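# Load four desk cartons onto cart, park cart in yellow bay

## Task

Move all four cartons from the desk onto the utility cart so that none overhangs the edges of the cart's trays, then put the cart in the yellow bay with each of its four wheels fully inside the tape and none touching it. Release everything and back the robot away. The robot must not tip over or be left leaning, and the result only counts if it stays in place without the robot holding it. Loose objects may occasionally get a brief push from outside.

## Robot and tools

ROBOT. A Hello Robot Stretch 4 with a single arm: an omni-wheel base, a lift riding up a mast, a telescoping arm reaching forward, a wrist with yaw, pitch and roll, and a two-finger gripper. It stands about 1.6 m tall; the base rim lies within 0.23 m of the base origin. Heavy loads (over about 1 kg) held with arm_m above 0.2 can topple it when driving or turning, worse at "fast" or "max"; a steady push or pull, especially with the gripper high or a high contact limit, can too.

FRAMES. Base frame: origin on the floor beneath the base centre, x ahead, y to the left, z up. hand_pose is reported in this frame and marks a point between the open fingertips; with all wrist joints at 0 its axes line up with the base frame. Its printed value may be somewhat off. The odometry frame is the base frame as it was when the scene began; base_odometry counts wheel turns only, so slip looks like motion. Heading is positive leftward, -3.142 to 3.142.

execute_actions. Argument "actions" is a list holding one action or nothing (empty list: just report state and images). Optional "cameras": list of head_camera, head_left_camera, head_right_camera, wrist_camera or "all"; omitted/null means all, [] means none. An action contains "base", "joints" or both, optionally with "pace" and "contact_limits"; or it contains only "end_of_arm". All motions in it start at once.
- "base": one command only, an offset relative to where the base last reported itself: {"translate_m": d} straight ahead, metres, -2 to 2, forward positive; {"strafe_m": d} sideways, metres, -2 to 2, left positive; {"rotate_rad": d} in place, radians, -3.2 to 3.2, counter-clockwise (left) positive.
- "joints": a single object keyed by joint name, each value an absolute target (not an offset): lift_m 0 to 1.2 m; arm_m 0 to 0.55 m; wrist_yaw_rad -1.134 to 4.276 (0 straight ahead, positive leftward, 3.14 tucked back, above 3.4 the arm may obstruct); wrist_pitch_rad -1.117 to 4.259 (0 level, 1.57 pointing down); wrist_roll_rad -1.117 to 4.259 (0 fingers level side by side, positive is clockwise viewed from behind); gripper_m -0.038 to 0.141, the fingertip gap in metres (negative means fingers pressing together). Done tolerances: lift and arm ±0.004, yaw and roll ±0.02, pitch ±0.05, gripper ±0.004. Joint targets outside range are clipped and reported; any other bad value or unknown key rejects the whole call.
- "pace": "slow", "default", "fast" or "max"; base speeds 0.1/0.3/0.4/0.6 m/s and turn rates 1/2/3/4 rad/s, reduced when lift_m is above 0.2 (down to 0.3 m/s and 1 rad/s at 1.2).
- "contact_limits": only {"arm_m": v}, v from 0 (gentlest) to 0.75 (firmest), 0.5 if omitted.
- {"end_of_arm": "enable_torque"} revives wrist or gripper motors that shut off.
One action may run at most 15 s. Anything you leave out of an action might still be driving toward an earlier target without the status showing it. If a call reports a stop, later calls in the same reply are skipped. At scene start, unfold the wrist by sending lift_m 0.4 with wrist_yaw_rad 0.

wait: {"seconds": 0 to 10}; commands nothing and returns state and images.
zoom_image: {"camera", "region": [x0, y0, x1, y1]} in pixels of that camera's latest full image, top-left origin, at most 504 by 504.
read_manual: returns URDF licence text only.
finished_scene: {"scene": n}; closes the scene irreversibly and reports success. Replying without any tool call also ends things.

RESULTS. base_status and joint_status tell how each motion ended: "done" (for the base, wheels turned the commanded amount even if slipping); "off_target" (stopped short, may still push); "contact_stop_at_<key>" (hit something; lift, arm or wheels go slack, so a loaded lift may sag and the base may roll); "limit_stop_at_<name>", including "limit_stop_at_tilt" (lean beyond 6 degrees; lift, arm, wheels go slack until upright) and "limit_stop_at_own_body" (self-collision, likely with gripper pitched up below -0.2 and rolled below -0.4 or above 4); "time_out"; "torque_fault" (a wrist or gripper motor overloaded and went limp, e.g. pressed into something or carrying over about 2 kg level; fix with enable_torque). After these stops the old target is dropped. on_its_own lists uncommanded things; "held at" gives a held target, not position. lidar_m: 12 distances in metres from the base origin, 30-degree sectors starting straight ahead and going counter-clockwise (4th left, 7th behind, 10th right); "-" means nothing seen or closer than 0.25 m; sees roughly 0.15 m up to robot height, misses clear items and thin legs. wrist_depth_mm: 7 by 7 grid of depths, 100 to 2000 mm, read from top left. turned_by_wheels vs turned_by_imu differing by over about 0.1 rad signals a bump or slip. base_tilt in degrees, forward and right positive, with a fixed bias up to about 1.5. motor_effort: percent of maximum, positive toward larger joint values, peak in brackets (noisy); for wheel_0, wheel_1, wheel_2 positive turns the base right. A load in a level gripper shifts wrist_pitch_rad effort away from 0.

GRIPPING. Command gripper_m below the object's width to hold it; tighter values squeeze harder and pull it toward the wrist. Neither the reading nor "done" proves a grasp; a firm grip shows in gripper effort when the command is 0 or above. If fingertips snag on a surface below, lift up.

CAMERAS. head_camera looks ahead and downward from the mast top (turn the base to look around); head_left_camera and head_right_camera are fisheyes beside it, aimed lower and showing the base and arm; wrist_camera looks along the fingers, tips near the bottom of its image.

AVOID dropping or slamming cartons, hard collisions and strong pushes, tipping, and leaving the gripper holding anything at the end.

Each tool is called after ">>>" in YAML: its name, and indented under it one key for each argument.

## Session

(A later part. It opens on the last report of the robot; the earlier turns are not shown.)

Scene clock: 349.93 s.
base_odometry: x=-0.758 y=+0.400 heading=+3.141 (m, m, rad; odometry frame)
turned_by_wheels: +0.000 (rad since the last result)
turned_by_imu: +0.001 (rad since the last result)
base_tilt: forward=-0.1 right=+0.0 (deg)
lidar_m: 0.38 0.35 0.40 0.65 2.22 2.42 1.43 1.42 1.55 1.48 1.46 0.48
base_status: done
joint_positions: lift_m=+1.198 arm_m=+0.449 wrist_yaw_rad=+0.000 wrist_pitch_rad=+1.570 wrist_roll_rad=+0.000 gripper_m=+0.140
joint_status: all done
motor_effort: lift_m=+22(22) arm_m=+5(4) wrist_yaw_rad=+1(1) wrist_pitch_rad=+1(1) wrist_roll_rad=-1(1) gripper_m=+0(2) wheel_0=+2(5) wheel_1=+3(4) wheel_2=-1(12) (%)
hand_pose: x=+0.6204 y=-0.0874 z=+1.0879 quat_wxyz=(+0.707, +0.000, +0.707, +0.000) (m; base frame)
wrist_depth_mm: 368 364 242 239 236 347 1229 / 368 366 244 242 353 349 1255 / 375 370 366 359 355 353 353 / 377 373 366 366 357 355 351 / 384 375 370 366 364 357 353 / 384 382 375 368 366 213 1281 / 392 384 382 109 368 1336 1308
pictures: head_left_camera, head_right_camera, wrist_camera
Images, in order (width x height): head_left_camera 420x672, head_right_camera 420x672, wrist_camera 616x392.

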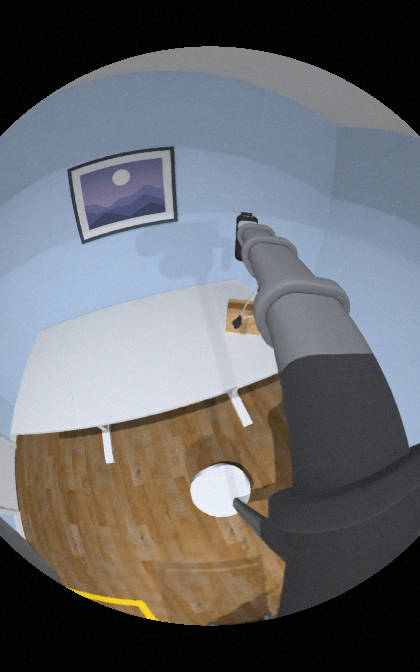

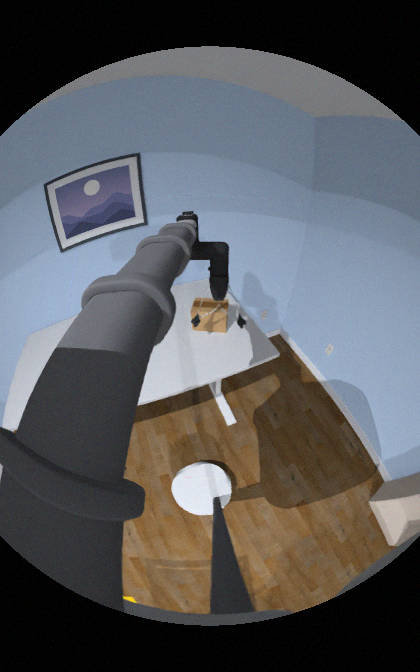

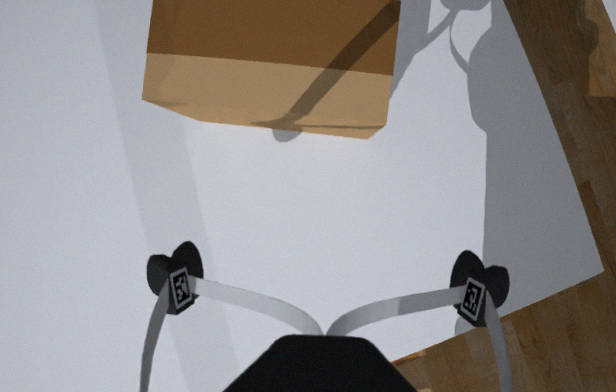

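>>> execute_actions:
  actions:
    - {"base":{"translate_m":0.04},"joints":{"arm_m":0.548,"wrist_roll_rad":1.52}}
  cameras: []

>>> execute_actions:
  actions:
    - {"base":{"strafe_m":0.023}}
  cameras: ["wrist_camera"]

Scene clock: 355.70 s.
base_odometry: x=-0.798 y=+0.400 heading=-3.141 (m, m, rad; odometry frame)
turned_by_wheels: +0.000 (rad since the last result)
turned_by_imu: +0.002 (rad since the last result)
base_tilt: forward=-0.1 right=+0.0 (deg)
lidar_m: 0.32 0.32 0.37 0.60 2.25 2.46 1.49 1.45 1.57 1.48 1.44 0.44
base_status: done
joint_positions: lift_m=+1.198 arm_m=+0.546 wrist_yaw_rad=+0.000 wrist_pitch_rad=+1.570 wrist_roll_rad=+1.520 gripper_m=+0.140
joint_status: all done
motor_effort: lift_m=+22(22) arm_m=+4(5) wrist_yaw_rad=+1(1) wrist_pitch_rad=+1(1) wrist_roll_rad=+0(6) gripper_m=-2(0) wheel_0=+4(4) wheel_1=+3(8) wheel_2=-2(11) (%)
hand_pose: x=+0.7176 y=-0.0874 z=+1.0879 quat_wxyz=(+0.513, +0.487, +0.512, -0.487) (m; base frame)
wrist_depth_mm: 1008 1308 1308 820 353 351 1229 / 931 1229 364 357 357 355 353 / 370 368 362 362 359 355 355 / 370 373 368 270 359 359 357 / 375 373 250 248 362 359 359 / 379 377 251 249 249 212 362 / 384 379 254 109 368 368 364
pictures: none
No camera images: the call's "cameras" was empty. Leave "cameras" out to get every camera's image.

Scene clock: 356.57 s.
base_odometry: x=-0.798 y=+0.377 heading=-3.141 (m, m, rad; odometry frame)
turned_by_wheels: +0.000 (rad since the last result)
turned_by_imu: +0.000 (rad since the last result)
base_tilt: forward=-0.1 right=+0.0 (deg)
lidar_m: 0.32 0.32 0.34 0.54 2.19 2.42 1.49 1.46 1.61 1.49 1.47 0.44
base_status: done
joint_positions: lift_m=+1.198 arm_m=+0.546 wrist_yaw_rad=+0.000 wrist_pitch_rad=+1.570 wrist_roll_rad=+1.520 gripper_m=+0.140
joint_status: not commanded
motor_effort: lift_m=+22(22) arm_m=+5(5) wrist_yaw_rad=+0(1) wrist_pitch_rad=+1(1) wrist_roll_rad=+0(0) gripper_m=-1(1) wheel_0=+0(9) wheel_1=-1(7) wheel_2=+0(2) (%)
hand_pose: x=+0.7176 y=-0.0874 z=+1.0879 quat_wxyz=(+0.513, +0.487, +0.512, -0.487) (m; base frame)
wrist_depth_mm: 991 1308 1281 355 355 353 1229 / 891 366 362 359 355 351 353 / 370 366 364 359 359 355 353 / 373 370 366 246 246 359 357 / 375 373 249 248 362 362 359 / 379 375 250 247 249 213 364 / 382 379 254 109 368 366 364
pictures: wrist_camera
Images, in order (width x height): wrist_camera 616x392.

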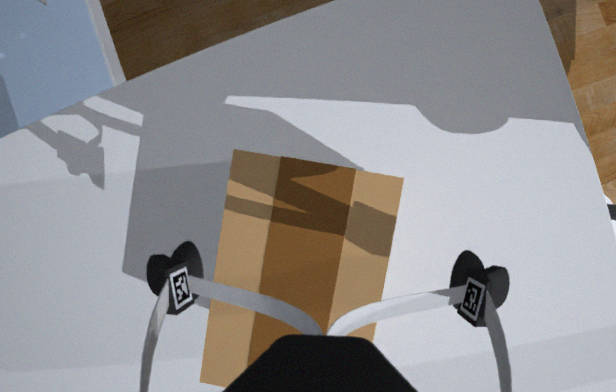

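>>> execute_actions:
  actions:
    - {"base":{"strafe_m":0.03},"joints":{"wrist_roll_rad":1.68}}
  cameras: []

>>> execute_actions:
  actions:
    - {"joints":{"lift_m":1.125},"pace":"slow"}
  cameras: []

>>> execute_actions:
  actions:
    - {"joints":{"gripper_m":0.04}}
  cameras: []

>>> execute_actions:
  actions:
    - {"joints":{"lift_m":1.2}}
  cameras: []

>>> execute_actions:
  actions:
    - {"base":{"translate_m":-1.09},"joints":{"arm_m":0.1,"wrist_roll_rad":0}}
  cameras: []

>>> execute_actions:
  actions:
    - {"base":{"strafe_m":-0.192}}
  cameras: []

>>> execute_actions:
  actions:
    - {"base":{"rotate_rad":-2.8}}
  cameras: []

>>> execute_actions:
  actions:
    - {"base":{"strafe_m":0.115},"joints":{"arm_m":0.544}}
  cameras: ["wrist_camera"]

Scene clock: 369.17 s.
base_odometry: x=-0.798 y=+0.347 heading=-3.141 (m, m, rad; odometry frame)
turned_by_wheels: +0.000 (rad since the last result)
turned_by_imu: +0.001 (rad since the last result)
base_tilt: forward=-0.1 right=+0.0 (deg)
lidar_m: 0.31 0.31 0.35 0.57 2.19 2.37 1.46 1.44 1.63 1.53 1.47 0.42
base_status: done
joint_positions: lift_m=+1.198 arm_m=+0.546 wrist_yaw_rad=+0.000 wrist_pitch_rad=+1.570 wrist_roll_rad=+1.680 gripper_m=+0.140
joint_status: all done
motor_effort: lift_m=+22(22) arm_m=+4(5) wrist_yaw_rad=+1(1) wrist_pitch_rad=+1(0) wrist_roll_rad=+0(0) gripper_m=-1(1) wheel_0=+1(9) wheel_1=+0(14) wheel_2=+0(0) (%)
hand_pose: x=+0.7176 y=-0.0874 z=+1.0879 quat_wxyz=(+0.472, +0.527, +0.472, -0.526) (m; base frame)
wrist_depth_mm: 1229 1308 359 357 353 351 1255 / 1060 366 364 362 355 353 351 / 370 366 362 244 359 357 353 / 373 368 248 245 362 359 357 / 377 373 250 248 364 362 359 / 379 375 252 248 249 213 364 / 382 377 373 109 368 366 366
pictures: none
No camera images: the call's "cameras" was empty. Leave "cameras" out to get every camera's image.

Scene clock: 370.67 s.
base_odometry: x=-0.798 y=+0.347 heading=-3.141 (m, m, rad; odometry frame)
turned_by_wheels: +0.000 (rad since the last result)
turned_by_imu: +0.001 (rad since the last result)
base_tilt: forward=-0.2 right=+0.0 (deg)
lidar_m: 0.30 0.27 0.35 0.54 2.21 2.40 1.43 1.45 1.64 1.53 1.48 0.41
base_status: not commanded
joint_positions: lift_m=+1.126 arm_m=+0.547 wrist_yaw_rad=+0.000 wrist_pitch_rad=+1.565 wrist_roll_rad=+1.680 gripper_m=+0.140
joint_status: all done
motor_effort: lift_m=+6(21) arm_m=+4(4) wrist_yaw_rad=+1(2) wrist_pitch_rad=+15(18) wrist_roll_rad=+0(0) gripper_m=-1(2) wheel_0=+1(1) wheel_1=+0(0) wheel_2=+1(1) (%)
hand_pose: x=+0.7192 y=-0.0874 z=+1.0157 quat_wxyz=(+0.473, +0.528, +0.471, -0.525) (m; base frame)
wrist_depth_mm: 1160 298 296 290 289 285 283 / 303 298 297 293 289 287 285 / 306 300 180 177 177 289 287 / 307 304 181 179 178 290 287 / 309 304 181 180 179 291 291 / 310 307 183 181 180 217 291 / 314 310 185 109 181 294 294
pictures: none
No camera images: the call's "cameras" was empty. Leave "cameras" out to get every camera's image.

Scene clock: 372.67 s.
base_odometry: x=-0.798 y=+0.347 heading=-3.141 (m, m, rad; odometry frame)
turned_by_wheels: +0.000 (rad since the last result)
turned_by_imu: +0.001 (rad since the last result)
base_tilt: forward=-0.1 right=+0.0 (deg)
lidar_m: 0.28 0.30 0.32 0.54 2.16 2.42 1.44 1.43 1.65 1.52 1.50 0.43
base_status: not commanded
joint_positions: lift_m=+1.125 arm_m=+0.547 wrist_yaw_rad=+0.000 wrist_pitch_rad=+1.570 wrist_roll_rad=+1.680 gripper_m=+0.041
joint_status: all done
motor_effort: lift_m=+14(14) arm_m=+3(4) wrist_yaw_rad=+1(4) wrist_pitch_rad=+2(27) wrist_roll_rad=-1(0) gripper_m=-28(27) wheel_0=+0(0) wheel_1=+0(0) wheel_2=+1(1) (%)
hand_pose: x=+0.7180 y=-0.0874 z=+1.0150 quat_wxyz=(+0.472, +0.527, +0.472, -0.526) (m; base frame)
wrist_depth_mm: 1182 289 286 285 282 281 277 / 291 290 289 283 283 283 281 / 294 291 167 165 163 285 282 / 297 294 169 166 164 286 286 / 298 296 169 167 165 287 286 / 301 180 170 167 166 173 289 / 303 301 172 109 165 293 -
pictures: none
No camera images: the call's "cameras" was empty. Leave "cameras" out to get every camera's image.

Scene clock: 373.93 s.
base_odometry: x=-0.798 y=+0.347 heading=-3.141 (m, m, rad; odometry frame)
turned_by_wheels: +0.000 (rad since the last result)
turned_by_imu: +0.000 (rad since the last result)
base_tilt: forward=-0.2 right=+0.0 (deg)
lidar_m: 0.30 0.30 0.35 0.55 2.19 2.42 1.46 1.44 1.63 1.52 1.48 0.39
base_status: not commanded
joint_positions: lift_m=+1.198 arm_m=+0.547 wrist_yaw_rad=+0.000 wrist_pitch_rad=+1.570 wrist_roll_rad=+1.680 gripper_m=+0.041
joint_status: all done
joint sent to its limit — the command would take lift_m past its upper limit, so that joint was sent only as far as its limit.
motor_effort: lift_m=+24(24) arm_m=+3(3) wrist_yaw_rad=+0(1) wrist_pitch_rad=+1(1) wrist_roll_rad=+0(0) gripper_m=-27(27) wheel_0=+0(0) wheel_1=+0(0) wheel_2=+1(1) (%)
hand_pose: x=+0.7180 y=-0.0874 z=+1.0878 quat_wxyz=(+0.472, +0.527, +0.472, -0.526) (m; base frame)
wrist_depth_mm: 1229 1336 359 355 353 349 1255 / 1060 364 359 355 355 351 351 / 370 368 168 165 163 353 353 / 370 368 169 166 163 359 355 / 373 370 170 167 165 359 355 / 375 181 170 168 166 173 359 / 379 377 171 109 166 366 362
pictures: none
No camera images: the call's "cameras" was empty. Leave "cameras" out to get every camera's image.

Scene clock: 379.03 s.
base_odometry: x=+0.292 y=+0.347 heading=+3.141 (m, m, rad; odometry frame)
turned_by_wheels: -0.001 (rad since the last result)
turned_by_imu: +0.003 (rad since the last result)
base_tilt: forward=-0.2 right=+0.1 (deg)
lidar_m: 0.31 1.30 2.26 1.82 1.77 1.93 0.33 0.35 0.43 1.65 1.62 2.09
base_status: done
joint_positions: lift_m=+1.198 arm_m=+0.101 wrist_yaw_rad=+0.000 wrist_pitch_rad=+1.570 wrist_roll_rad=+0.000 gripper_m=+0.041
joint_status: all done
motor_effort: lift_m=+24(24) arm_m=-4(5) wrist_yaw_rad=+2(0) wrist_pitch_rad=-1(4) wrist_roll_rad=-2(7) gripper_m=-27(28) wheel_0=-3(5) wheel_1=-3(7) wheel_2=+0(13) (%)
hand_pose: x=+0.2718 y=-0.0874 z=+1.0878 quat_wxyz=(+0.707, +0.000, +0.707, +0.000) (m; base frame)
wrist_depth_mm: 1308 1308 1281 1281 1281 1255 1229 / 1336 1336 1308 1281 1255 1229 1255 / 1336 1336 167 165 163 1281 1255 / 1366 1336 168 166 164 1281 1281 / 1366 1366 169 167 165 1308 1281 / 1397 181 170 168 166 173 1281 / 1430 1366 171 109 166 1336 1336
pictures: none
No camera images: the call's "cameras" was empty. Leave "cameras" out to get every camera's image.

Scene clock: 380.93 s.
base_odometry: x=+0.292 y=+0.539 heading=+3.141 (m, m, rad; odometry frame)
turned_by_wheels: +0.000 (rad since the last result)
turned_by_imu: +0.001 (rad since the last result)
base_tilt: forward=-0.1 right=+0.1 (deg)
lidar_m: 0.35 1.38 1.53 1.94 1.94 0.34 0.31 0.33 0.40 1.46 1.45 1.89
base_status: done
joint_positions: lift_m=+1.198 arm_m=+0.101 wrist_yaw_rad=+0.000 wrist_pitch_rad=+1.570 wrist_roll_rad=+0.000 gripper_m=+0.041
joint_status: not commanded
motor_effort: lift_m=+24(24) arm_m=-4(5) wrist_yaw_rad=+2(2) wrist_pitch_rad=+0(1) wrist_roll_rad=-2(3) gripper_m=-28(27) wheel_0=+1(12) wheel_1=-2(12) wheel_2=+0(1) (%)
hand_pose: x=+0.2718 y=-0.0874 z=+1.0878 quat_wxyz=(+0.707, +0.000, +0.707, +0.000) (m; base frame)
wrist_depth_mm: 1308 1308 1281 1255 1281 1229 1229 / 1366 1308 1308 1281 1255 1255 1255 / 1336 1336 167 165 163 1281 1255 / 1336 1366 168 166 164 1281 1255 / 1366 1366 169 167 165 1281 1308 / 1397 181 170 168 166 173 1281 / 1397 1397 171 109 166 1336 1281
pictures: none
No camera images: the call's "cameras" was empty. Leave "cameras" out to get every camera's image.

Scene clock: 385.00 s.
base_odometry: x=+0.292 y=+0.539 heading=+0.342 (m, m, rad; odometry frame)
turned_by_wheels: -2.799 (rad since the last result)
turned_by_imu: -2.878 (rad since the last result)
base_tilt: forward=-0.2 right=+0.1 (deg)
lidar_m: 0.31 0.35 1.57 1.46 1.80 1.52 1.53 1.43 2.10 1.95 1.98 0.34
base_status: done
joint_positions: lift_m=+1.198 arm_m=+0.101 wrist_yaw_rad=+0.000 wrist_pitch_rad=+1.570 wrist_roll_rad=+0.000 gripper_m=+0.041
joint_status: not commanded
motor_effort: lift_m=+24(24) arm_m=-5(4) wrist_yaw_rad=+2(2) wrist_pitch_rad=+0(1) wrist_roll_rad=-2(3) gripper_m=-28(28) wheel_0=+3(7) wheel_1=+4(6) wheel_2=+4(8) (%)
hand_pose: x=+0.2719 y=-0.0874 z=+1.0878 quat_wxyz=(+0.707, +0.000, +0.707, +0.000) (m; base frame)
wrist_depth_mm: 1308 521 512 392 387 427 1255 / 1336 521 517 433 421 1255 1205 / 1336 1336 167 165 163 1281 1229 / 1366 1336 169 166 164 1281 1255 / 1336 1336 169 167 165 1281 1281 / 1397 181 170 168 166 173 1281 / 1397 1397 171 109 165 1308 1308
pictures: none
No camera images: the call's "cameras" was empty. Leave "cameras" out to get every camera's image.

Scene clock: 387.40 s.
base_odometry: x=+0.254 y=+0.647 heading=+0.342 (m, m, rad; odometry frame)
turned_by_wheels: +0.000 (rad since the last result)
turned_by_imu: +0.001 (rad since the last result)
base_tilt: forward=-0.1 right=+0.0 (deg)
lidar_m: 0.31 1.90 1.44 1.35 1.66 1.53 1.50 1.44 2.21 2.04 0.42 0.33
base_status: done
joint_positions: lift_m=+1.198 arm_m=+0.543 wrist_yaw_rad=+0.000 wrist_pitch_rad=+1.570 wrist_roll_rad=+0.000 gripper_m=+0.041
joint_status: all done
motor_effort: lift_m=+24(24) arm_m=+5(5) wrist_yaw_rad=+1(0) wrist_pitch_rad=+1(2) wrist_roll_rad=-2(3) gripper_m=-27(29) wheel_0=+0(9) wheel_1=+0(11) wheel_2=+0(4) (%)
hand_pose: x=+0.7144 y=-0.0874 z=+1.0878 quat_wxyz=(+0.707, +0.000, +0.707, +0.000) (m; base frame)
wrist_depth_mm: 1336 1308 1308 508 500 492 484 / 1308 1308 1308 508 500 500 492 / 1308 1336 167 165 163 445 387 / 1366 1336 168 166 164 394 387 / 1397 1336 169 167 165 397 392 / 1366 180 170 168 166 173 394 / 1430 1397 172 109 165 407 415
pictures: wrist_camera
Images, in order (width x height): wrist_camera 616x392.

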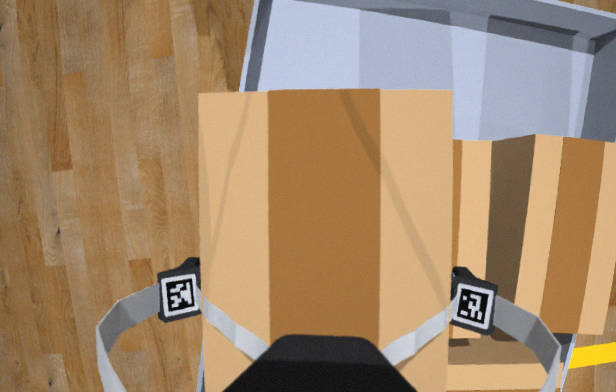

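>>> execute_actions:
  actions:
    - {"base":{"strafe_m":-0.012},"joints":{"lift_m":1.03},"pace":"slow"}
  cameras: ["wrist_camera"]

Scene clock: 395.87 s.
base_odometry: x=+0.258 y=+0.636 heading=+0.343 (m, m, rad; odometry frame)
turned_by_wheels: +0.001 (rad since the last result)
turned_by_imu: +0.003 (rad since the last result)
base_tilt: forward=-0.1 right=+0.1 (deg)
lidar_m: 0.33 1.89 1.48 1.35 1.68 1.54 1.44 1.43 2.20 2.05 0.38 0.32
base_status: done
joint_positions: lift_m=+1.056 arm_m=+0.543 wrist_yaw_rad=+0.000 wrist_pitch_rad=+1.570 wrist_roll_rad=+0.000 gripper_m=+0.040
joint_status: lift_m contact_stop (moved -0.142 of -0.168)
on_its_own: lift_m is slack since a contact_stop (your +1.030 is given up)
motor_effort: lift_m=+16(21) arm_m=+4(5) wrist_yaw_rad=+0(6) wrist_pitch_rad=+2(11) wrist_roll_rad=-1(1) gripper_m=-22(28) wheel_0=+6(9) wheel_1=+2(9) wheel_2=+4(4) (%)
hand_pose: x=+0.7145 y=-0.0874 z=+0.9456 quat_wxyz=(+0.707, +0.000, +0.707, +0.000) (m; base frame)
wrist_depth_mm: 1182 1182 375 373 368 366 362 / 1160 1205 351 375 149 366 364 / 1182 1205 162 154 147 255 320 / 1205 1205 164 155 148 256 256 / 1229 1205 164 156 149 259 259 / 1229 181 165 158 150 171 260 / 1255 1229 168 109 136 265 -
pictures: wrist_camera
Images, in order (width x height): wrist_camera 616x392.

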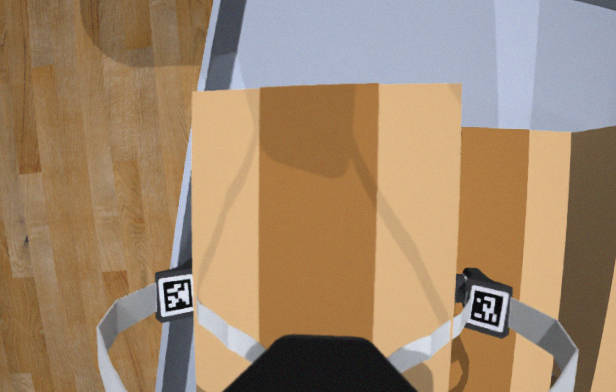

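>>> execute_actions:
  actions:
    - {"joints":{"lift_m":1.2,"wrist_yaw_rad":0.5}}
  cameras: ["head_left_camera","head_right_camera"]

Scene clock: 402.77 s.
base_odometry: x=+0.258 y=+0.636 heading=+0.343 (m, m, rad; odometry frame)
turned_by_wheels: +0.000 (rad since the last result)
turned_by_imu: +0.001 (rad since the last result)
base_tilt: forward=-0.1 right=+0.0 (deg)
lidar_m: 0.31 1.89 1.47 1.35 1.69 1.57 1.54 1.48 2.19 2.06 0.42 0.34
base_status: not commanded
joint_positions: lift_m=+1.198 arm_m=+0.543 wrist_yaw_rad=+0.500 wrist_pitch_rad=+1.570 wrist_roll_rad=+0.000 gripper_m=+0.041
joint_status: all done
joint sent to its limit — the command would take lift_m past its upper limit, so that joint was sent only as far as its limit.
motor_effort: lift_m=+24(24) arm_m=+4(4) wrist_yaw_rad=+2(12) wrist_pitch_rad=+0(6) wrist_roll_rad=-2(3) gripper_m=-28(28) wheel_0=+4(6) wheel_1=+2(2) wheel_2=+2(4) (%)
hand_pose: x=+0.7563 y=-0.0766 z=+1.0878 quat_wxyz=(+0.685, -0.175, +0.685, +0.175) (m; base frame)
wrist_depth_mm: 1308 1281 1308 1255 496 1229 1205 / 1336 1308 1281 504 500 500 1229 / 1308 1308 167 163 160 500 504 / 1397 1336 167 163 159 508 500 / 1397 1366 167 162 159 504 504 / 1397 177 167 163 159 175 397 / 1397 544 167 109 157 404 397
pictures: head_left_camera, head_right_camera
Images, in order (width x height): head_left_camera 420x672, head_right_camera 420x672.

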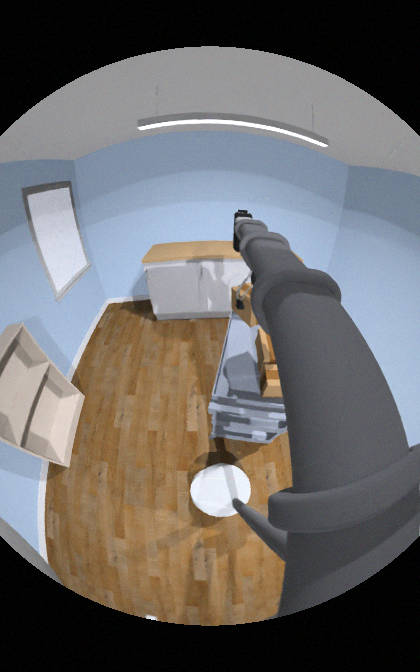

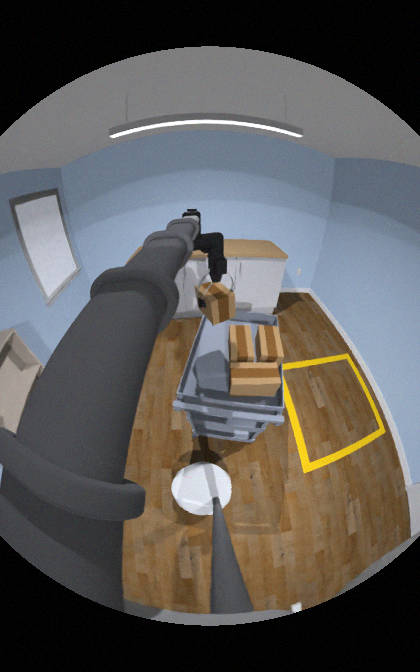

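>>> execute_actions:
  actions:
    - {"base":{"strafe_m":0.03},"joints":{"wrist_yaw_rad":0},"pace":"slow"}
  cameras: ["wrist_camera"]

Scene clock: 410.07 s.
base_odometry: x=+0.248 y=+0.664 heading=+0.343 (m, m, rad; odometry frame)
turned_by_wheels: +0.000 (rad since the last result)
turned_by_imu: +0.002 (rad since the last result)
base_tilt: forward=-0.1 right=+0.1 (deg)
lidar_m: 0.34 1.91 1.45 1.28 1.66 1.53 1.51 1.49 2.25 2.08 0.42 0.34
base_status: done
joint_positions: lift_m=+1.198 arm_m=+0.543 wrist_yaw_rad=+0.000 wrist_pitch_rad=+1.570 wrist_roll_rad=+0.000 gripper_m=+0.041
joint_status: all done
motor_effort: lift_m=+24(24) arm_m=+4(4) wrist_yaw_rad=+1(4) wrist_pitch_rad=-1(0) wrist_roll_rad=-1(2) gripper_m=-26(27) wheel_0=-3(9) wheel_1=+4(4) wheel_2=+0(2) (%)
hand_pose: x=+0.7144 y=-0.0874 z=+1.0878 quat_wxyz=(+0.707, +0.000, +0.707, +0.000) (m; base frame)
wrist_depth_mm: 1336 1281 1255 500 492 492 488 / 1336 1308 1281 500 500 500 488 / 1308 1336 167 163 159 389 439 / 1366 1366 167 163 159 389 397 / 1397 1366 167 163 159 392 392 / 1366 179 167 162 159 175 394 / 1397 1366 167 109 157 404 399
pictures: wrist_camera
Images, in order (width x height): wrist_camera 616x392.

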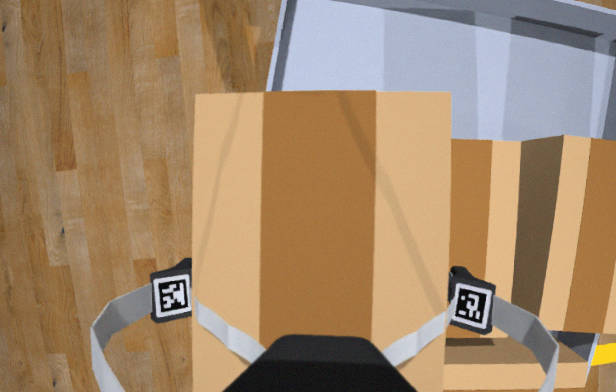

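>>> execute_actions:
  actions:
    - {"base":{"strafe_m":0.32},"joints":{"arm_m":0.2}}
  cameras: []

>>> execute_actions:
  actions:
    - {"base":{"translate_m":0.957}}
  cameras: []

>>> execute_actions:
  actions:
    - {"base":{"rotate_rad":-1.57}}
  cameras: []

>>> execute_actions:
  actions:
    - {"joints":{"arm_m":0.44}}
  cameras: ["wrist_camera","head_left_camera"]

Scene clock: 433.00 s.
base_odometry: x=+0.140 y=+0.965 heading=+0.343 (m, m, rad; odometry frame)
turned_by_wheels: +0.000 (rad since the last result)
turned_by_imu: +0.002 (rad since the last result)
base_tilt: forward=-0.2 right=+0.1 (deg)
lidar_m: 0.27 1.87 1.11 0.98 1.34 1.73 1.82 1.50 2.61 2.40 0.49 0.29
base_status: done
joint_positions: lift_m=+1.198 arm_m=+0.201 wrist_yaw_rad=+0.000 wrist_pitch_rad=+1.570 wrist_roll_rad=+0.000 gripper_m=+0.041
joint_status: all done
motor_effort: lift_m=+23(24) arm_m=-5(6) wrist_yaw_rad=+2(1) wrist_pitch_rad=-1(1) wrist_roll_rad=-2(2) gripper_m=-28(28) wheel_0=-2(10) wheel_1=+3(12) wheel_2=+0(0) (%)
hand_pose: x=+0.3718 y=-0.0874 z=+1.0878 quat_wxyz=(+0.707, +0.000, +0.707, +0.000) (m; base frame)
wrist_depth_mm: 1308 1281 1308 1281 1229 496 488 / 1308 1308 1281 1281 1042 496 496 / 1336 1336 168 163 159 500 496 / 1336 1366 167 163 159 462 750 / 1336 1336 167 163 159 1336 1281 / 1397 179 167 162 159 175 1281 / 1397 1397 167 109 157 1308 1308
pictures: none
No camera images: the call's "cameras" was empty. Leave "cameras" out to get every camera's image.

Scene clock: 437.67 s.
base_odometry: x=+1.041 y=+1.287 heading=+0.343 (m, m, rad; odometry frame)
turned_by_wheels: +0.000 (rad since the last result)
turned_by_imu: +0.000 (rad since the last result)
base_tilt: forward=-0.1 right=+0.0 (deg)
lidar_m: 0.28 0.91 1.50 1.26 1.14 1.47 3.36 0.40 0.32 0.31 1.44 0.29
base_status: done
joint_positions: lift_m=+1.198 arm_m=+0.201 wrist_yaw_rad=+0.000 wrist_pitch_rad=+1.570 wrist_roll_rad=+0.000 gripper_m=+0.041
joint_status: not commanded
motor_effort: lift_m=+24(23) arm_m=-5(4) wrist_yaw_rad=+2(2) wrist_pitch_rad=+0(1) wrist_roll_rad=-2(2) gripper_m=-27(27) wheel_0=+2(7) wheel_1=+3(9) wheel_2=-3(11) (%)
hand_pose: x=+0.3719 y=-0.0874 z=+1.0878 quat_wxyz=(+0.707, +0.000, +0.707, +0.000) (m; base frame)
wrist_depth_mm: 1336 1308 1281 1255 1281 1255 1229 / 1336 1308 1281 1281 1255 1255 1229 / 1366 1336 167 163 159 1255 1255 / 1366 1336 167 162 159 1281 1281 / 1397 1366 167 163 159 1281 1255 / 1397 177 167 162 159 175 1281 / 1397 1397 167 109 157 831 842
pictures: none
No camera images: the call's "cameras" was empty. Leave "cameras" out to get every camera's image.

Scene clock: 440.53 s.
base_odometry: x=+1.041 y=+1.287 heading=-1.226 (m, m, rad; odometry frame)
turned_by_wheels: -1.569 (rad since the last result)
turned_by_imu: -1.613 (rad since the last result)
base_tilt: forward=-0.2 right=+0.0 (deg)
lidar_m: 0.27 1.49 0.95 0.87 0.91 1.55 1.42 1.12 1.43 2.40 0.44 0.29
base_status: done
joint_positions: lift_m=+1.198 arm_m=+0.201 wrist_yaw_rad=+0.000 wrist_pitch_rad=+1.570 wrist_roll_rad=+0.000 gripper_m=+0.041
joint_status: not commanded
motor_effort: lift_m=+24(24) arm_m=-4(4) wrist_yaw_rad=+2(2) wrist_pitch_rad=+0(1) wrist_roll_rad=-2(2) gripper_m=-26(27) wheel_0=+3(8) wheel_1=+3(4) wheel_2=+3(7) (%)
hand_pose: x=+0.3719 y=-0.0874 z=+1.0878 quat_wxyz=(+0.707, +0.000, +0.707, +0.000) (m; base frame)
wrist_depth_mm: 1308 1308 512 504 387 384 377 / 1336 1308 517 508 384 384 382 / 1336 1336 167 163 159 504 504 / 1366 1308 167 163 159 508 504 / 1397 1366 167 163 159 508 504 / 1366 178 167 163 159 176 1281 / 1397 1397 167 109 157 1308 1281
pictures: none
No camera images: the call's "cameras" was empty. Leave "cameras" out to get every camera's image.

Scene clock: 442.37 s.
base_odometry: x=+1.041 y=+1.287 heading=-1.226 (m, m, rad; odometry frame)
turned_by_wheels: +0.000 (rad since the last result)
turned_by_imu: +0.001 (rad since the last result)
base_tilt: forward=-0.2 right=+0.0 (deg)
lidar_m: 0.33 1.45 0.95 0.88 0.90 1.55 1.42 1.12 1.45 2.41 0.37 0.34
base_status: not commanded
joint_positions: lift_m=+1.198 arm_m=+0.439 wrist_yaw_rad=+0.000 wrist_pitch_rad=+1.570 wrist_roll_rad=+0.000 gripper_m=+0.041
joint_status: all done
motor_effort: lift_m=+23(24) arm_m=+4(6) wrist_yaw_rad=+1(1) wrist_pitch_rad=+1(0) wrist_roll_rad=-1(2) gripper_m=-24(26) wheel_0=+2(3) wheel_1=+3(3) wheel_2=+3(3) (%)
hand_pose: x=+0.6104 y=-0.0874 z=+1.0878 quat_wxyz=(+0.707, +0.000, +0.707, +0.000) (m; base frame)
wrist_depth_mm: 1308 1281 1281 1255 1281 1229 1255 / 1336 1308 1308 462 387 384 1255 / 1336 1336 167 163 159 387 384 / 1366 1336 167 163 159 433 439 / 1366 1366 167 163 159 394 394 / 1366 178 167 162 159 175 394 / 1397 1430 167 109 157 521 517
pictures: head_left_camera, wrist_camera
Images, in order (width x height): head_left_camera 420x672, wrist_camera 616x392.

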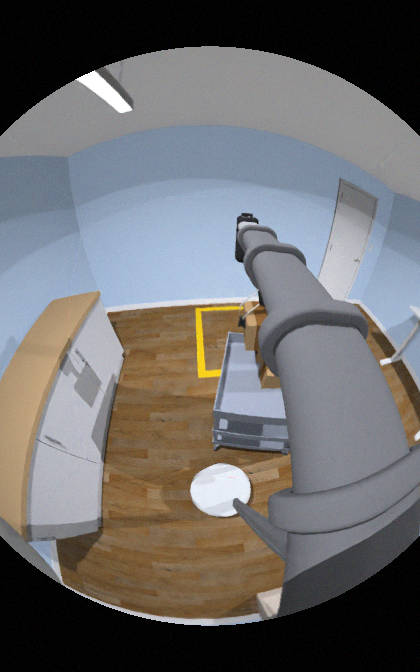

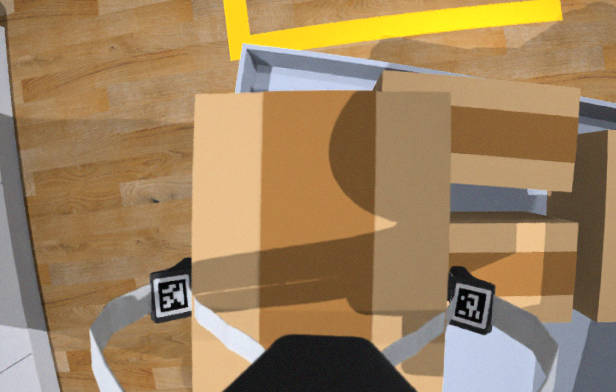

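>>> execute_actions:
  actions:
    - {"joints":{"lift_m":1.03},"pace":"slow"}
  cameras: ["wrist_camera"]

Scene clock: 451.43 s.
base_odometry: x=+1.041 y=+1.287 heading=-1.227 (m, m, rad; odometry frame)
turned_by_wheels: -0.001 (rad since the last result)
turned_by_imu: +0.001 (rad since the last result)
base_tilt: forward=-0.2 right=+0.0 (deg)
lidar_m: 0.36 1.48 0.95 0.86 0.89 1.53 1.41 1.14 1.41 2.40 0.45 0.36
base_status: not commanded
joint_positions: lift_m=+1.030 arm_m=+0.439 wrist_yaw_rad=+0.000 wrist_pitch_rad=+1.570 wrist_roll_rad=+0.000 gripper_m=+0.041
joint_status: all done
motor_effort: lift_m=+17(26) arm_m=+4(4) wrist_yaw_rad=+1(19) wrist_pitch_rad=-1(27) wrist_roll_rad=-2(5) gripper_m=-26(27) wheel_0=+0(3) wheel_1=+1(3) wheel_2=+0(3) (%)
hand_pose: x=+0.6103 y=-0.0874 z=+0.9198 quat_wxyz=(+0.707, +0.000, +0.707, +0.000) (m; base frame)
wrist_depth_mm: 1160 1138 343 340 338 220 219 / 1160 1138 171 174 196 223 220 / 1182 1182 139 135 131 131 245 / 1182 1182 148 143 139 227 336 / 1182 1205 158 153 148 228 229 / 1205 181 168 163 157 174 229 / 1229 1182 185 109 163 235 -
pictures: wrist_camera
Images, in order (width x height): wrist_camera 616x392.

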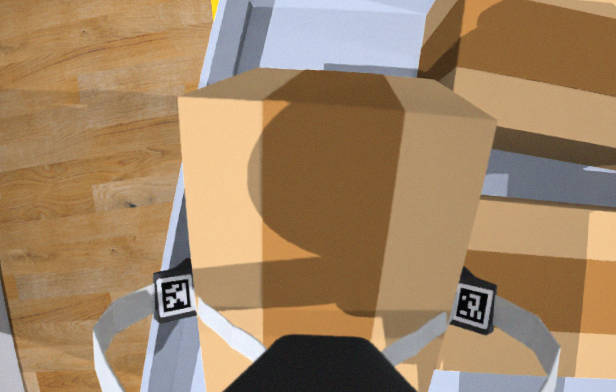

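>>> execute_actions:
  actions:
    - {"joints":{"lift_m":1.08},"pace":"slow"}
  cameras: []

>>> execute_actions:
  actions:
    - {"base":{"strafe_m":0.02},"pace":"slow"}
  cameras: ["wrist_camera"]

Scene clock: 460.10 s.
base_odometry: x=+1.041 y=+1.287 heading=-1.227 (m, m, rad; odometry frame)
turned_by_wheels: +0.000 (rad since the last result)
turned_by_imu: +0.001 (rad since the last result)
base_tilt: forward=-0.1 right=+0.0 (deg)
lidar_m: 0.37 1.45 0.94 0.88 0.90 1.56 1.40 1.12 1.43 2.40 0.44 0.36
base_status: not commanded
joint_positions: lift_m=+1.079 arm_m=+0.439 wrist_yaw_rad=+0.000 wrist_pitch_rad=+1.570 wrist_roll_rad=+0.000 gripper_m=+0.041
joint_status: all done
motor_effort: lift_m=+24(23) arm_m=+4(4) wrist_yaw_rad=+1(1) wrist_pitch_rad=-1(1) wrist_roll_rad=-2(2) gripper_m=-28(28) wheel_0=+0(0) wheel_1=+1(1) wheel_2=+0(0) (%)
hand_pose: x=+0.6103 y=-0.0874 z=+0.9692 quat_wxyz=(+0.707, +0.000, +0.707, +0.000) (m; base frame)
wrist_depth_mm: 1182 1205 1182 392 387 267 265 / 1205 1182 171 174 197 270 267 / 1229 1205 139 135 131 131 271 / 1229 1229 148 143 139 274 384 / 1255 1229 158 152 148 277 276 / 1255 180 168 163 157 175 276 / 1308 1255 184 109 163 402 397
pictures: none
No camera images: the call's "cameras" was empty. Leave "cameras" out to get every camera's image.

Scene clock: 461.20 s.
base_odometry: x=+1.060 y=+1.293 heading=-1.227 (m, m, rad; odometry frame)
turned_by_wheels: +0.000 (rad since the last result)
turned_by_imu: +0.001 (rad since the last result)
base_tilt: forward=-0.1 right=+0.0 (deg)
lidar_m: 0.37 1.47 0.95 0.86 0.87 1.55 1.40 1.15 1.41 2.42 0.45 0.38
base_status: done
joint_positions: lift_m=+1.079 arm_m=+0.439 wrist_yaw_rad=+0.000 wrist_pitch_rad=+1.570 wrist_roll_rad=+0.000 gripper_m=+0.041
joint_status: not commanded
motor_effort: lift_m=+24(24) arm_m=+4(4) wrist_yaw_rad=+1(1) wrist_pitch_rad=-1(1) wrist_roll_rad=-2(2) gripper_m=-28(26) wheel_0=-2(7) wheel_1=+5(9) wheel_2=+0(0) (%)
hand_pose: x=+0.6103 y=-0.0874 z=+0.9692 quat_wxyz=(+0.707, +0.000, +0.707, +0.000) (m; base frame)
wrist_depth_mm: 1205 1182 1160 387 384 267 265 / 1229 1205 171 175 197 270 267 / 1229 1205 138 134 131 131 272 / 1229 1205 148 143 139 276 384 / 1255 1205 158 153 148 276 276 / 1255 180 168 163 158 175 278 / 1281 1255 184 109 163 402 402
pictures: wrist_camera
Images, in order (width x height): wrist_camera 616x392.

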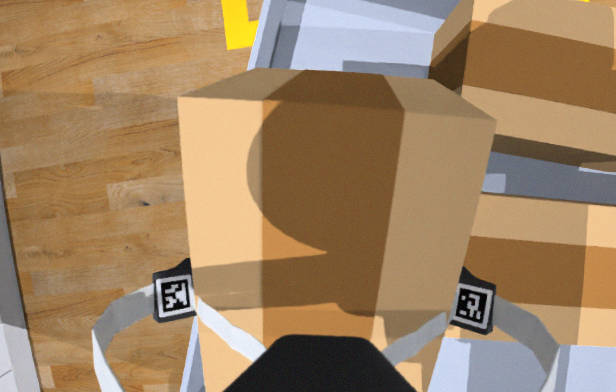

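>>> execute_actions:
  actions:
    - {"base":{"strafe_m":-0.03},"joints":{"arm_m":0.40},"pace":"slow"}
  cameras: []

>>> execute_actions:
  actions:
    - {"joints":{"lift_m":1.0},"pace":"slow","contact_limits":{}}
  cameras: ["wrist_camera"]

Scene clock: 469.73 s.
base_odometry: x=+1.032 y=+1.283 heading=-1.227 (m, m, rad; odometry frame)
turned_by_wheels: +0.000 (rad since the last result)
turned_by_imu: +0.002 (rad since the last result)
base_tilt: forward=-0.1 right=+0.0 (deg)
lidar_m: 0.37 1.47 0.98 0.89 0.91 1.55 1.40 1.12 1.44 2.39 0.43 0.36
base_status: done
joint_positions: lift_m=+1.079 arm_m=+0.401 wrist_yaw_rad=+0.000 wrist_pitch_rad=+1.570 wrist_roll_rad=+0.000 gripper_m=+0.041
joint_status: all done
motor_effort: lift_m=+24(24) arm_m=-5(3) wrist_yaw_rad=+1(1) wrist_pitch_rad=-1(1) wrist_roll_rad=-2(2) gripper_m=-26(28) wheel_0=+5(7) wheel_1=-3(5) wheel_2=+0(1) (%)
hand_pose: x=+0.5718 y=-0.0874 z=+0.9692 quat_wxyz=(+0.707, +0.000, +0.707, +0.000) (m; base frame)
wrist_depth_mm: 1182 1205 392 389 384 268 265 / 1229 1205 171 174 197 270 267 / 1229 1229 138 134 131 131 373 / 1229 1229 148 143 139 274 272 / 1229 1229 158 153 148 276 276 / 1255 180 168 163 157 176 394 / 1255 820 184 109 163 402 399
pictures: none
No camera images: the call's "cameras" was empty. Leave "cameras" out to get every camera's image.

action 0: "contact_limits" must be an object like {"arm_m": 0.15}; or leave it out

>>> execute_actions:
  actions:
    - {"joints":{"lift_m":1.0},"pace":"slow"}
  cameras: ["wrist_camera"]

Scene clock: 476.47 s.
base_odometry: x=+1.032 y=+1.283 heading=-1.227 (m, m, rad; odometry frame)
turned_by_wheels: +0.000 (rad since the last result)
turned_by_imu: +0.002 (rad since the last result)
base_tilt: forward=-0.2 right=+0.1 (deg)
lidar_m: 0.36 1.48 0.97 0.88 0.91 1.52 1.40 1.13 1.45 2.38 0.44 0.37
base_status: not commanded
joint_positions: lift_m=+1.006 arm_m=+0.401 wrist_yaw_rad=+0.001 wrist_pitch_rad=+1.569 wrist_roll_rad=+0.000 gripper_m=+0.040
joint_status: lift_m contact_stop (moved -0.074 of -0.079)
on_its_own: lift_m is slack since a contact_stop (your +1.000 is given up)
motor_effort: lift_m=+16(25) arm_m=-4(4) wrist_yaw_rad=-1(10) wrist_pitch_rad=+2(16) wrist_roll_rad=-1(4) gripper_m=-21(26) wheel_0=+3(7) wheel_1=+0(3) wheel_2=+0(0) (%)
hand_pose: x=+0.5720 y=-0.0874 z=+0.8956 quat_wxyz=(+0.708, +0.000, +0.707, +0.000) (m; base frame)
wrist_depth_mm: 1118 1118 325 325 320 206 204 / 1138 1118 282 324 298 251 244 / 1138 1118 153 147 144 143 263 / 1160 1138 161 154 150 151 208 / 1160 1138 169 162 157 211 210 / 1182 1160 179 170 165 168 211 / 1182 345 345 109 170 334 334
pictures: wrist_camera
Images, in order (width x height): wrist_camera 616x392.

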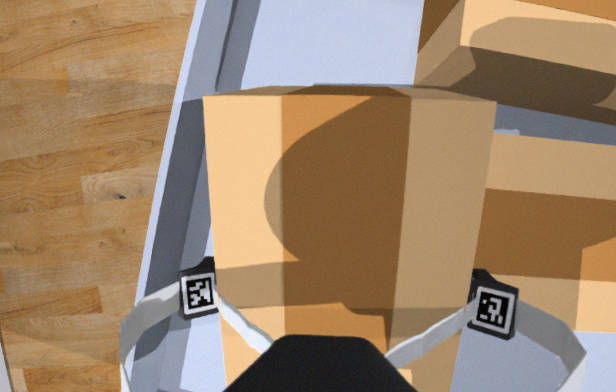

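>>> execute_actions:
  actions:
    - {"joints":{"lift_m":1.2}}
  cameras: ["wrist_camera"]

Scene clock: 484.73 s.
base_odometry: x=+1.032 y=+1.283 heading=-1.227 (m, m, rad; odometry frame)
turned_by_wheels: +0.000 (rad since the last result)
turned_by_imu: +0.002 (rad since the last result)
base_tilt: forward=-0.2 right=+0.1 (deg)
lidar_m: 0.35 1.50 0.98 0.88 0.91 1.55 1.40 1.13 1.42 2.37 0.46 0.37
base_status: not commanded
joint_positions: lift_m=+1.198 arm_m=+0.401 wrist_yaw_rad=+0.000 wrist_pitch_rad=+1.570 wrist_roll_rad=+0.000 gripper_m=+0.041
joint_status: all done
joint sent to its limit — the command would take lift_m past its upper limit, so that joint was sent only as far as its limit.
motor_effort: lift_m=+24(25) arm_m=-4(3) wrist_yaw_rad=+1(2) wrist_pitch_rad=-1(4) wrist_roll_rad=-1(1) gripper_m=-29(27) wheel_0=+2(2) wheel_1=+0(0) wheel_2=+0(0) (%)
hand_pose: x=+0.5717 y=-0.0874 z=+1.0878 quat_wxyz=(+0.707, +0.000, +0.707, +0.000) (m; base frame)
wrist_depth_mm: 1336 1308 1281 504 492 379 375 / 1336 1308 1308 504 384 384 379 / 1336 1336 150 147 146 387 404 / 1366 1366 158 154 153 387 387 / 1366 1366 165 161 160 394 394 / 1366 181 172 170 167 173 508 / 1397 1366 185 109 173 521 517
pictures: wrist_camera
Images, in order (width x height): wrist_camera 616x392.

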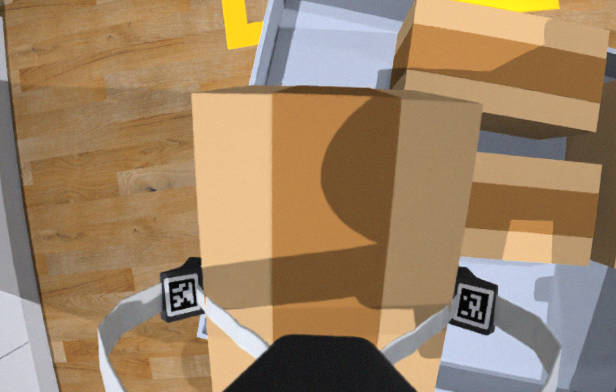

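>>> execute_actions:
  actions:
    - {"base":{"strafe_m":-0.02},"pace":"slow"}
  cameras: []

>>> execute_actions:
  actions:
    - {"joints":{"lift_m":1.0},"pace":"slow"}
  cameras: ["wrist_camera"]

Scene clock: 491.10 s.
base_odometry: x=+1.013 y=+1.277 heading=-1.227 (m, m, rad; odometry frame)
turned_by_wheels: +0.000 (rad since the last result)
turned_by_imu: +0.001 (rad since the last result)
base_tilt: forward=-0.1 right=+0.1 (deg)
lidar_m: 0.35 1.53 1.01 0.90 0.93 1.52 1.25 1.12 1.42 2.35 0.46 0.37
base_status: done
joint_positions: lift_m=+1.198 arm_m=+0.401 wrist_yaw_rad=+0.000 wrist_pitch_rad=+1.570 wrist_roll_rad=+0.000 gripper_m=+0.041
joint_status: not commanded
motor_effort: lift_m=+24(24) arm_m=-4(3) wrist_yaw_rad=+1(1) wrist_pitch_rad=-1(0) wrist_roll_rad=+0(1) gripper_m=-29(28) wheel_0=+4(8) wheel_1=-4(5) wheel_2=+0(0) (%)
hand_pose: x=+0.5717 y=-0.0874 z=+1.0878 quat_wxyz=(+0.707, +0.000, +0.707, +0.000) (m; base frame)
wrist_depth_mm: 1308 1308 1281 508 384 379 377 / 1336 1308 512 504 384 382 379 / 1366 1308 150 147 146 389 404 / 1366 1336 158 154 153 389 389 / 1397 1397 165 161 160 394 392 / 1397 180 172 169 167 173 512 / 1397 1366 185 109 173 521 517
pictures: none
No camera images: the call's "cameras" was empty. Leave "cameras" out to get every camera's image.

Scene clock: 493.33 s.
base_odometry: x=+1.013 y=+1.277 heading=-1.226 (m, m, rad; odometry frame)
turned_by_wheels: +0.000 (rad since the last result)
turned_by_imu: +0.001 (rad since the last result)
base_tilt: forward=-0.1 right=+0.0 (deg)
lidar_m: 0.35 1.50 0.99 0.91 0.91 1.53 1.25 1.10 1.44 2.37 0.44 0.38
base_status: not commanded
joint_positions: lift_m=+1.012 arm_m=+0.401 wrist_yaw_rad=+0.000 wrist_pitch_rad=+1.571 wrist_roll_rad=+0.000 gripper_m=+0.040
joint_status: lift_m contact_stop (moved -0.186 of -0.198)
on_its_own: lift_m is slack since a contact_stop (your +1.000 is given up)
motor_effort: lift_m=+15(21) arm_m=-4(3) wrist_yaw_rad=+1(9) wrist_pitch_rad=-1(14) wrist_roll_rad=-2(4) gripper_m=-21(28) wheel_0=+5(5) wheel_1=-1(4) wheel_2=+0(0) (%)
hand_pose: x=+0.5716 y=-0.0874 z=+0.9016 quat_wxyz=(+0.707, +0.000, +0.707, +0.000) (m; base frame)
wrist_depth_mm: 1138 1118 330 330 325 211 208 / 1118 1138 310 330 276 259 246 / 1138 1138 156 152 150 151 267 / 1160 1138 163 158 156 215 214 / 1182 1160 171 166 163 216 216 / 1182 320 180 173 171 170 217 / 1205 353 351 109 144 340 338
pictures: wrist_camera
Images, in order (width x height): wrist_camera 616x392.

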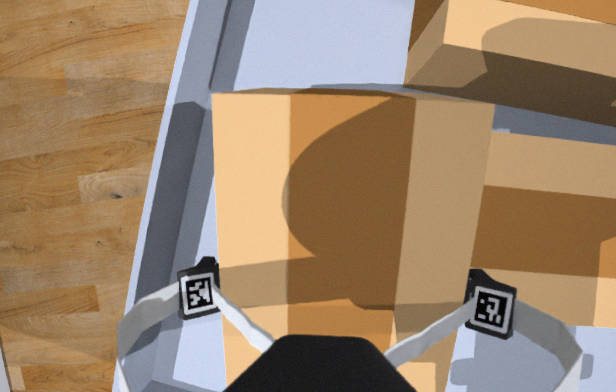

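>>> execute_actions:
  actions:
    - {"joints":{"gripper_m":0.10}}
  cameras: []

>>> execute_actions:
  actions:
    - {"joints":{"lift_m":1.2}}
  cameras: ["wrist_camera"]

Scene clock: 500.87 s.
base_odometry: x=+1.013 y=+1.277 heading=-1.226 (m, m, rad; odometry frame)
turned_by_wheels: +0.000 (rad since the last result)
turned_by_imu: +0.002 (rad since the last result)
base_tilt: forward=-0.1 right=+0.0 (deg)
lidar_m: 0.36 1.54 1.01 0.92 0.91 1.52 1.23 1.11 1.43 2.38 0.44 0.38
base_status: not commanded
joint_positions: lift_m=+1.020 arm_m=+0.401 wrist_yaw_rad=+0.001 wrist_pitch_rad=+1.569 wrist_roll_rad=+0.000 gripper_m=+0.100
joint_status: all done
on_its_own: lift_m is slack since a contact_stop (your +1.000 is given up)
motor_effort: lift_m=+16(17) arm_m=-4(3) wrist_yaw_rad=-1(1) wrist_pitch_rad=+4(5) wrist_roll_rad=-1(1) gripper_m=-2(28) wheel_0=+4(5) wheel_1=-1(1) wheel_2=+0(0) (%)
hand_pose: x=+0.5722 y=-0.0874 z=+0.9093 quat_wxyz=(+0.708, +0.000, +0.706, +0.000) (m; base frame)
wrist_depth_mm: 1160 1138 340 338 336 218 216 / 1160 1138 342 340 340 282 251 / 1182 1160 340 228 225 246 272 / 1182 1160 347 228 225 223 221 / 1182 1182 324 229 228 224 223 / 1182 1182 234 231 229 226 224 / 1205 1182 359 109 231 347 345
pictures: none
No camera images: the call's "cameras" was empty. Leave "cameras" out to get every camera's image.

Scene clock: 502.70 s.
base_odometry: x=+1.013 y=+1.277 heading=-1.226 (m, m, rad; odometry frame)
turned_by_wheels: +0.000 (rad since the last result)
turned_by_imu: +0.001 (rad since the last result)
base_tilt: forward=-0.2 right=+0.0 (deg)
lidar_m: 0.38 1.53 0.95 0.90 0.94 1.54 1.22 1.15 1.46 2.37 0.44 0.38
base_status: not commanded
joint_positions: lift_m=+1.198 arm_m=+0.401 wrist_yaw_rad=+0.000 wrist_pitch_rad=+1.570 wrist_roll_rad=+0.000 gripper_m=+0.100
joint_status: all done
joint sent to its limit — the command would take lift_m past its upper limit, so that joint was sent only as far as its limit.
motor_effort: lift_m=+22(23) arm_m=-4(3) wrist_yaw_rad=+0(3) wrist_pitch_rad=+1(8) wrist_roll_rad=+0(0) gripper_m=-3(2) wheel_0=+4(5) wheel_1=-1(1) wheel_2=+0(0) (%)
hand_pose: x=+0.5719 y=-0.0874 z=+1.0879 quat_wxyz=(+0.707, +0.000, +0.707, +0.000) (m; base frame)
wrist_depth_mm: 1336 1281 1308 504 500 382 379 / 1336 1308 1308 512 484 384 382 / 1336 1366 1336 521 508 455 413 / 1366 1336 1336 404 397 392 389 / 1397 1366 525 404 404 399 394 / 1397 1366 473 410 525 521 512 / 1397 1397 1336 109 525 521 521
pictures: wrist_camera
Images, in order (width x height): wrist_camera 616x392.

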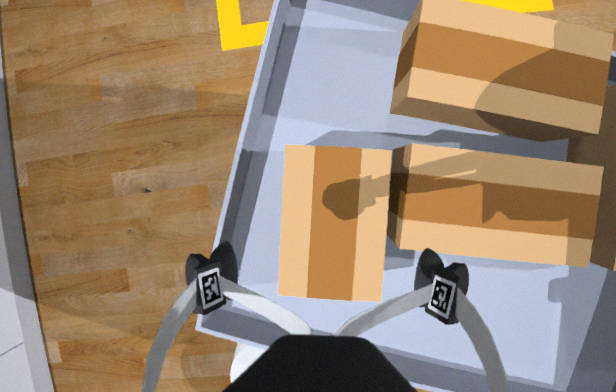

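>>> execute_actions:
  actions:
    - {"joints":{"arm_m":0.0,"lift_m":0.6}}
  cameras: ["head_camera","head_left_camera","head_right_camera"]

Scene clock: 510.00 s.
base_odometry: x=+1.013 y=+1.277 heading=-1.226 (m, m, rad; odometry frame)
turned_by_wheels: +0.000 (rad since the last result)
turned_by_imu: +0.002 (rad since the last result)
base_tilt: forward=-0.2 right=-0.1 (deg)
lidar_m: 0.38 1.53 0.99 0.91 0.93 1.54 1.25 1.12 1.41 2.38 0.46 0.37
base_status: not commanded
joint_positions: lift_m=+0.600 arm_m=+0.001 wrist_yaw_rad=+0.000 wrist_pitch_rad=+1.570 wrist_roll_rad=+0.000 gripper_m=+0.100
joint_status: all done
motor_effort: lift_m=+13(22) arm_m=-5(4) wrist_yaw_rad=+2(1) wrist_pitch_rad=+0(1) wrist_roll_rad=-1(1) gripper_m=-1(1) wheel_0=+4(4) wheel_1=-1(1) wheel_2=+0(0) (%)
hand_pose: x=+0.1719 y=-0.0874 z=+0.4901 quat_wxyz=(+0.707, +0.000, +0.707, +0.000) (m; base frame)
wrist_depth_mm: 723 715 627 549 544 539 539 / 723 723 715 699 691 539 535 / 732 723 723 715 707 699 654 / 741 723 723 569 715 699 699 / 750 741 512 512 544 707 699 / 759 521 517 512 508 715 699 / 778 535 525 109 723 723 715
pictures: head_camera, head_left_camera, head_right_camera
Images, in order (width x height): head_camera 420x560, head_left_camera 420x672, head_right_camera 420x672.

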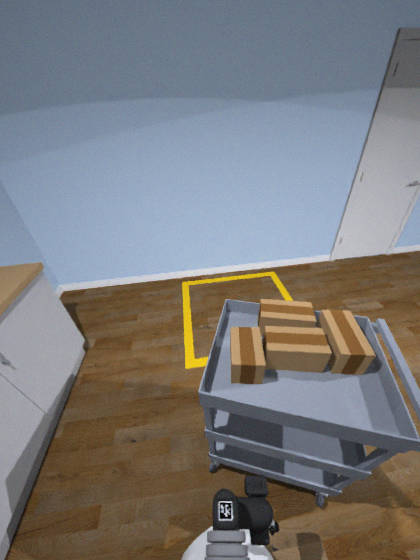

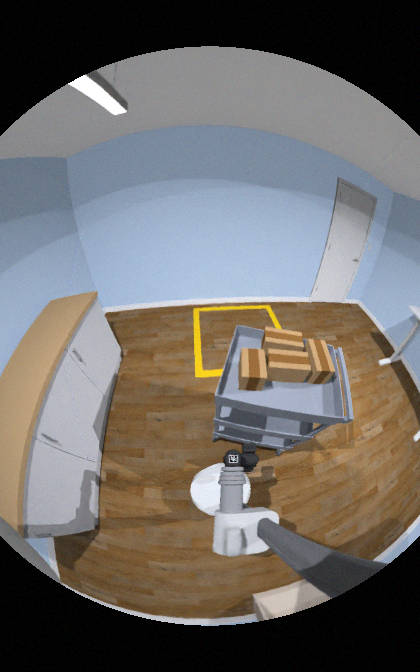

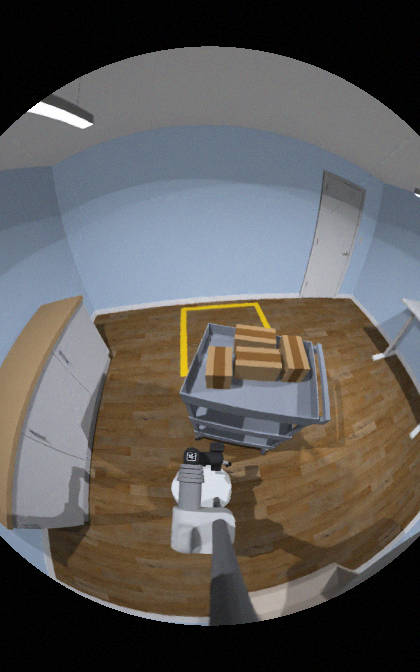

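>>> execute_actions:
  actions:
    - {"joints":{"lift_m":0.65,"wrist_pitch_rad":0,"gripper_m":0.0}}
  cameras: ["head_camera","wrist_camera"]

Scene clock: 530.73 s.
torque_fault: wrist_pitch_rad switched itself off since the last result.
base_odometry: x=+1.013 y=+1.277 heading=-1.227 (m, m, rad; odometry frame)
turned_by_wheels: +0.000 (rad since the last result)
turned_by_imu: +0.005 (rad since the last result)
base_tilt: forward=-0.2 right=+0.1 (deg)
lidar_m: 0.36 1.55 0.98 0.91 0.92 1.54 1.21 1.12 1.44 2.37 0.45 0.38
base_status: not commanded
joint_positions: lift_m=+0.650 arm_m=+0.001 wrist_yaw_rad=+0.000 wrist_pitch_rad=+1.328 wrist_roll_rad=+0.000 gripper_m=+0.000
joint_status: wrist_pitch_rad torque_fault (moved -0.242 of -1.570); the others done
on_its_own: wrist_pitch_rad is off since a torque_fault, until you send "end_of_arm": "enable_torque" (your +0.000 is given up)
motor_effort: lift_m=+23(27) arm_m=-4(5) wrist_yaw_rad=+1(8) wrist_pitch_rad=+1(99) wrist_roll_rad=-3(20) gripper_m=-6(7) wheel_0=+1(4) wheel_1=-1(1) wheel_2=-1(1) (%)
hand_pose: x=+0.2411 y=-0.0874 z=+0.5478 quat_wxyz=(+0.788, +0.000, +0.616, +0.000) (m; base frame)
wrist_depth_mm: 891 878 290 315 338 336 330 / 866 866 436 329 289 279 322 / 831 831 820 661 654 634 309 / 809 809 809 788 768 634 615 / 809 798 778 768 759 750 750 / 778 768 544 207 187 732 732 / 759 750 535 109 723 715 707
pictures: head_camera, wrist_camera
Images, in order (width x height): head_camera 420x560, wrist_camera 616x392.

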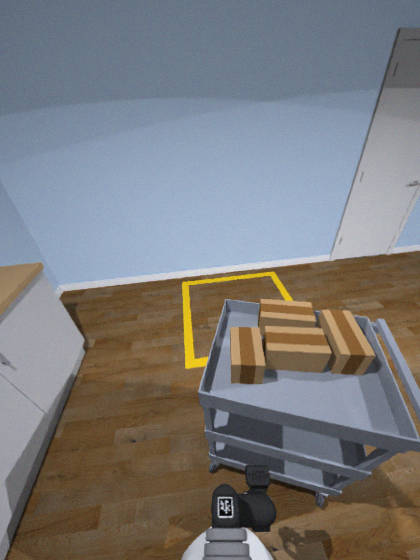

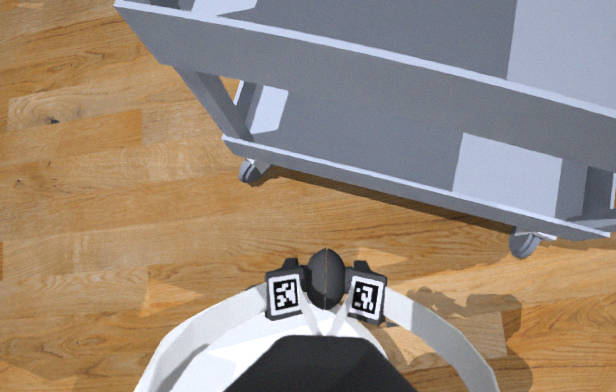

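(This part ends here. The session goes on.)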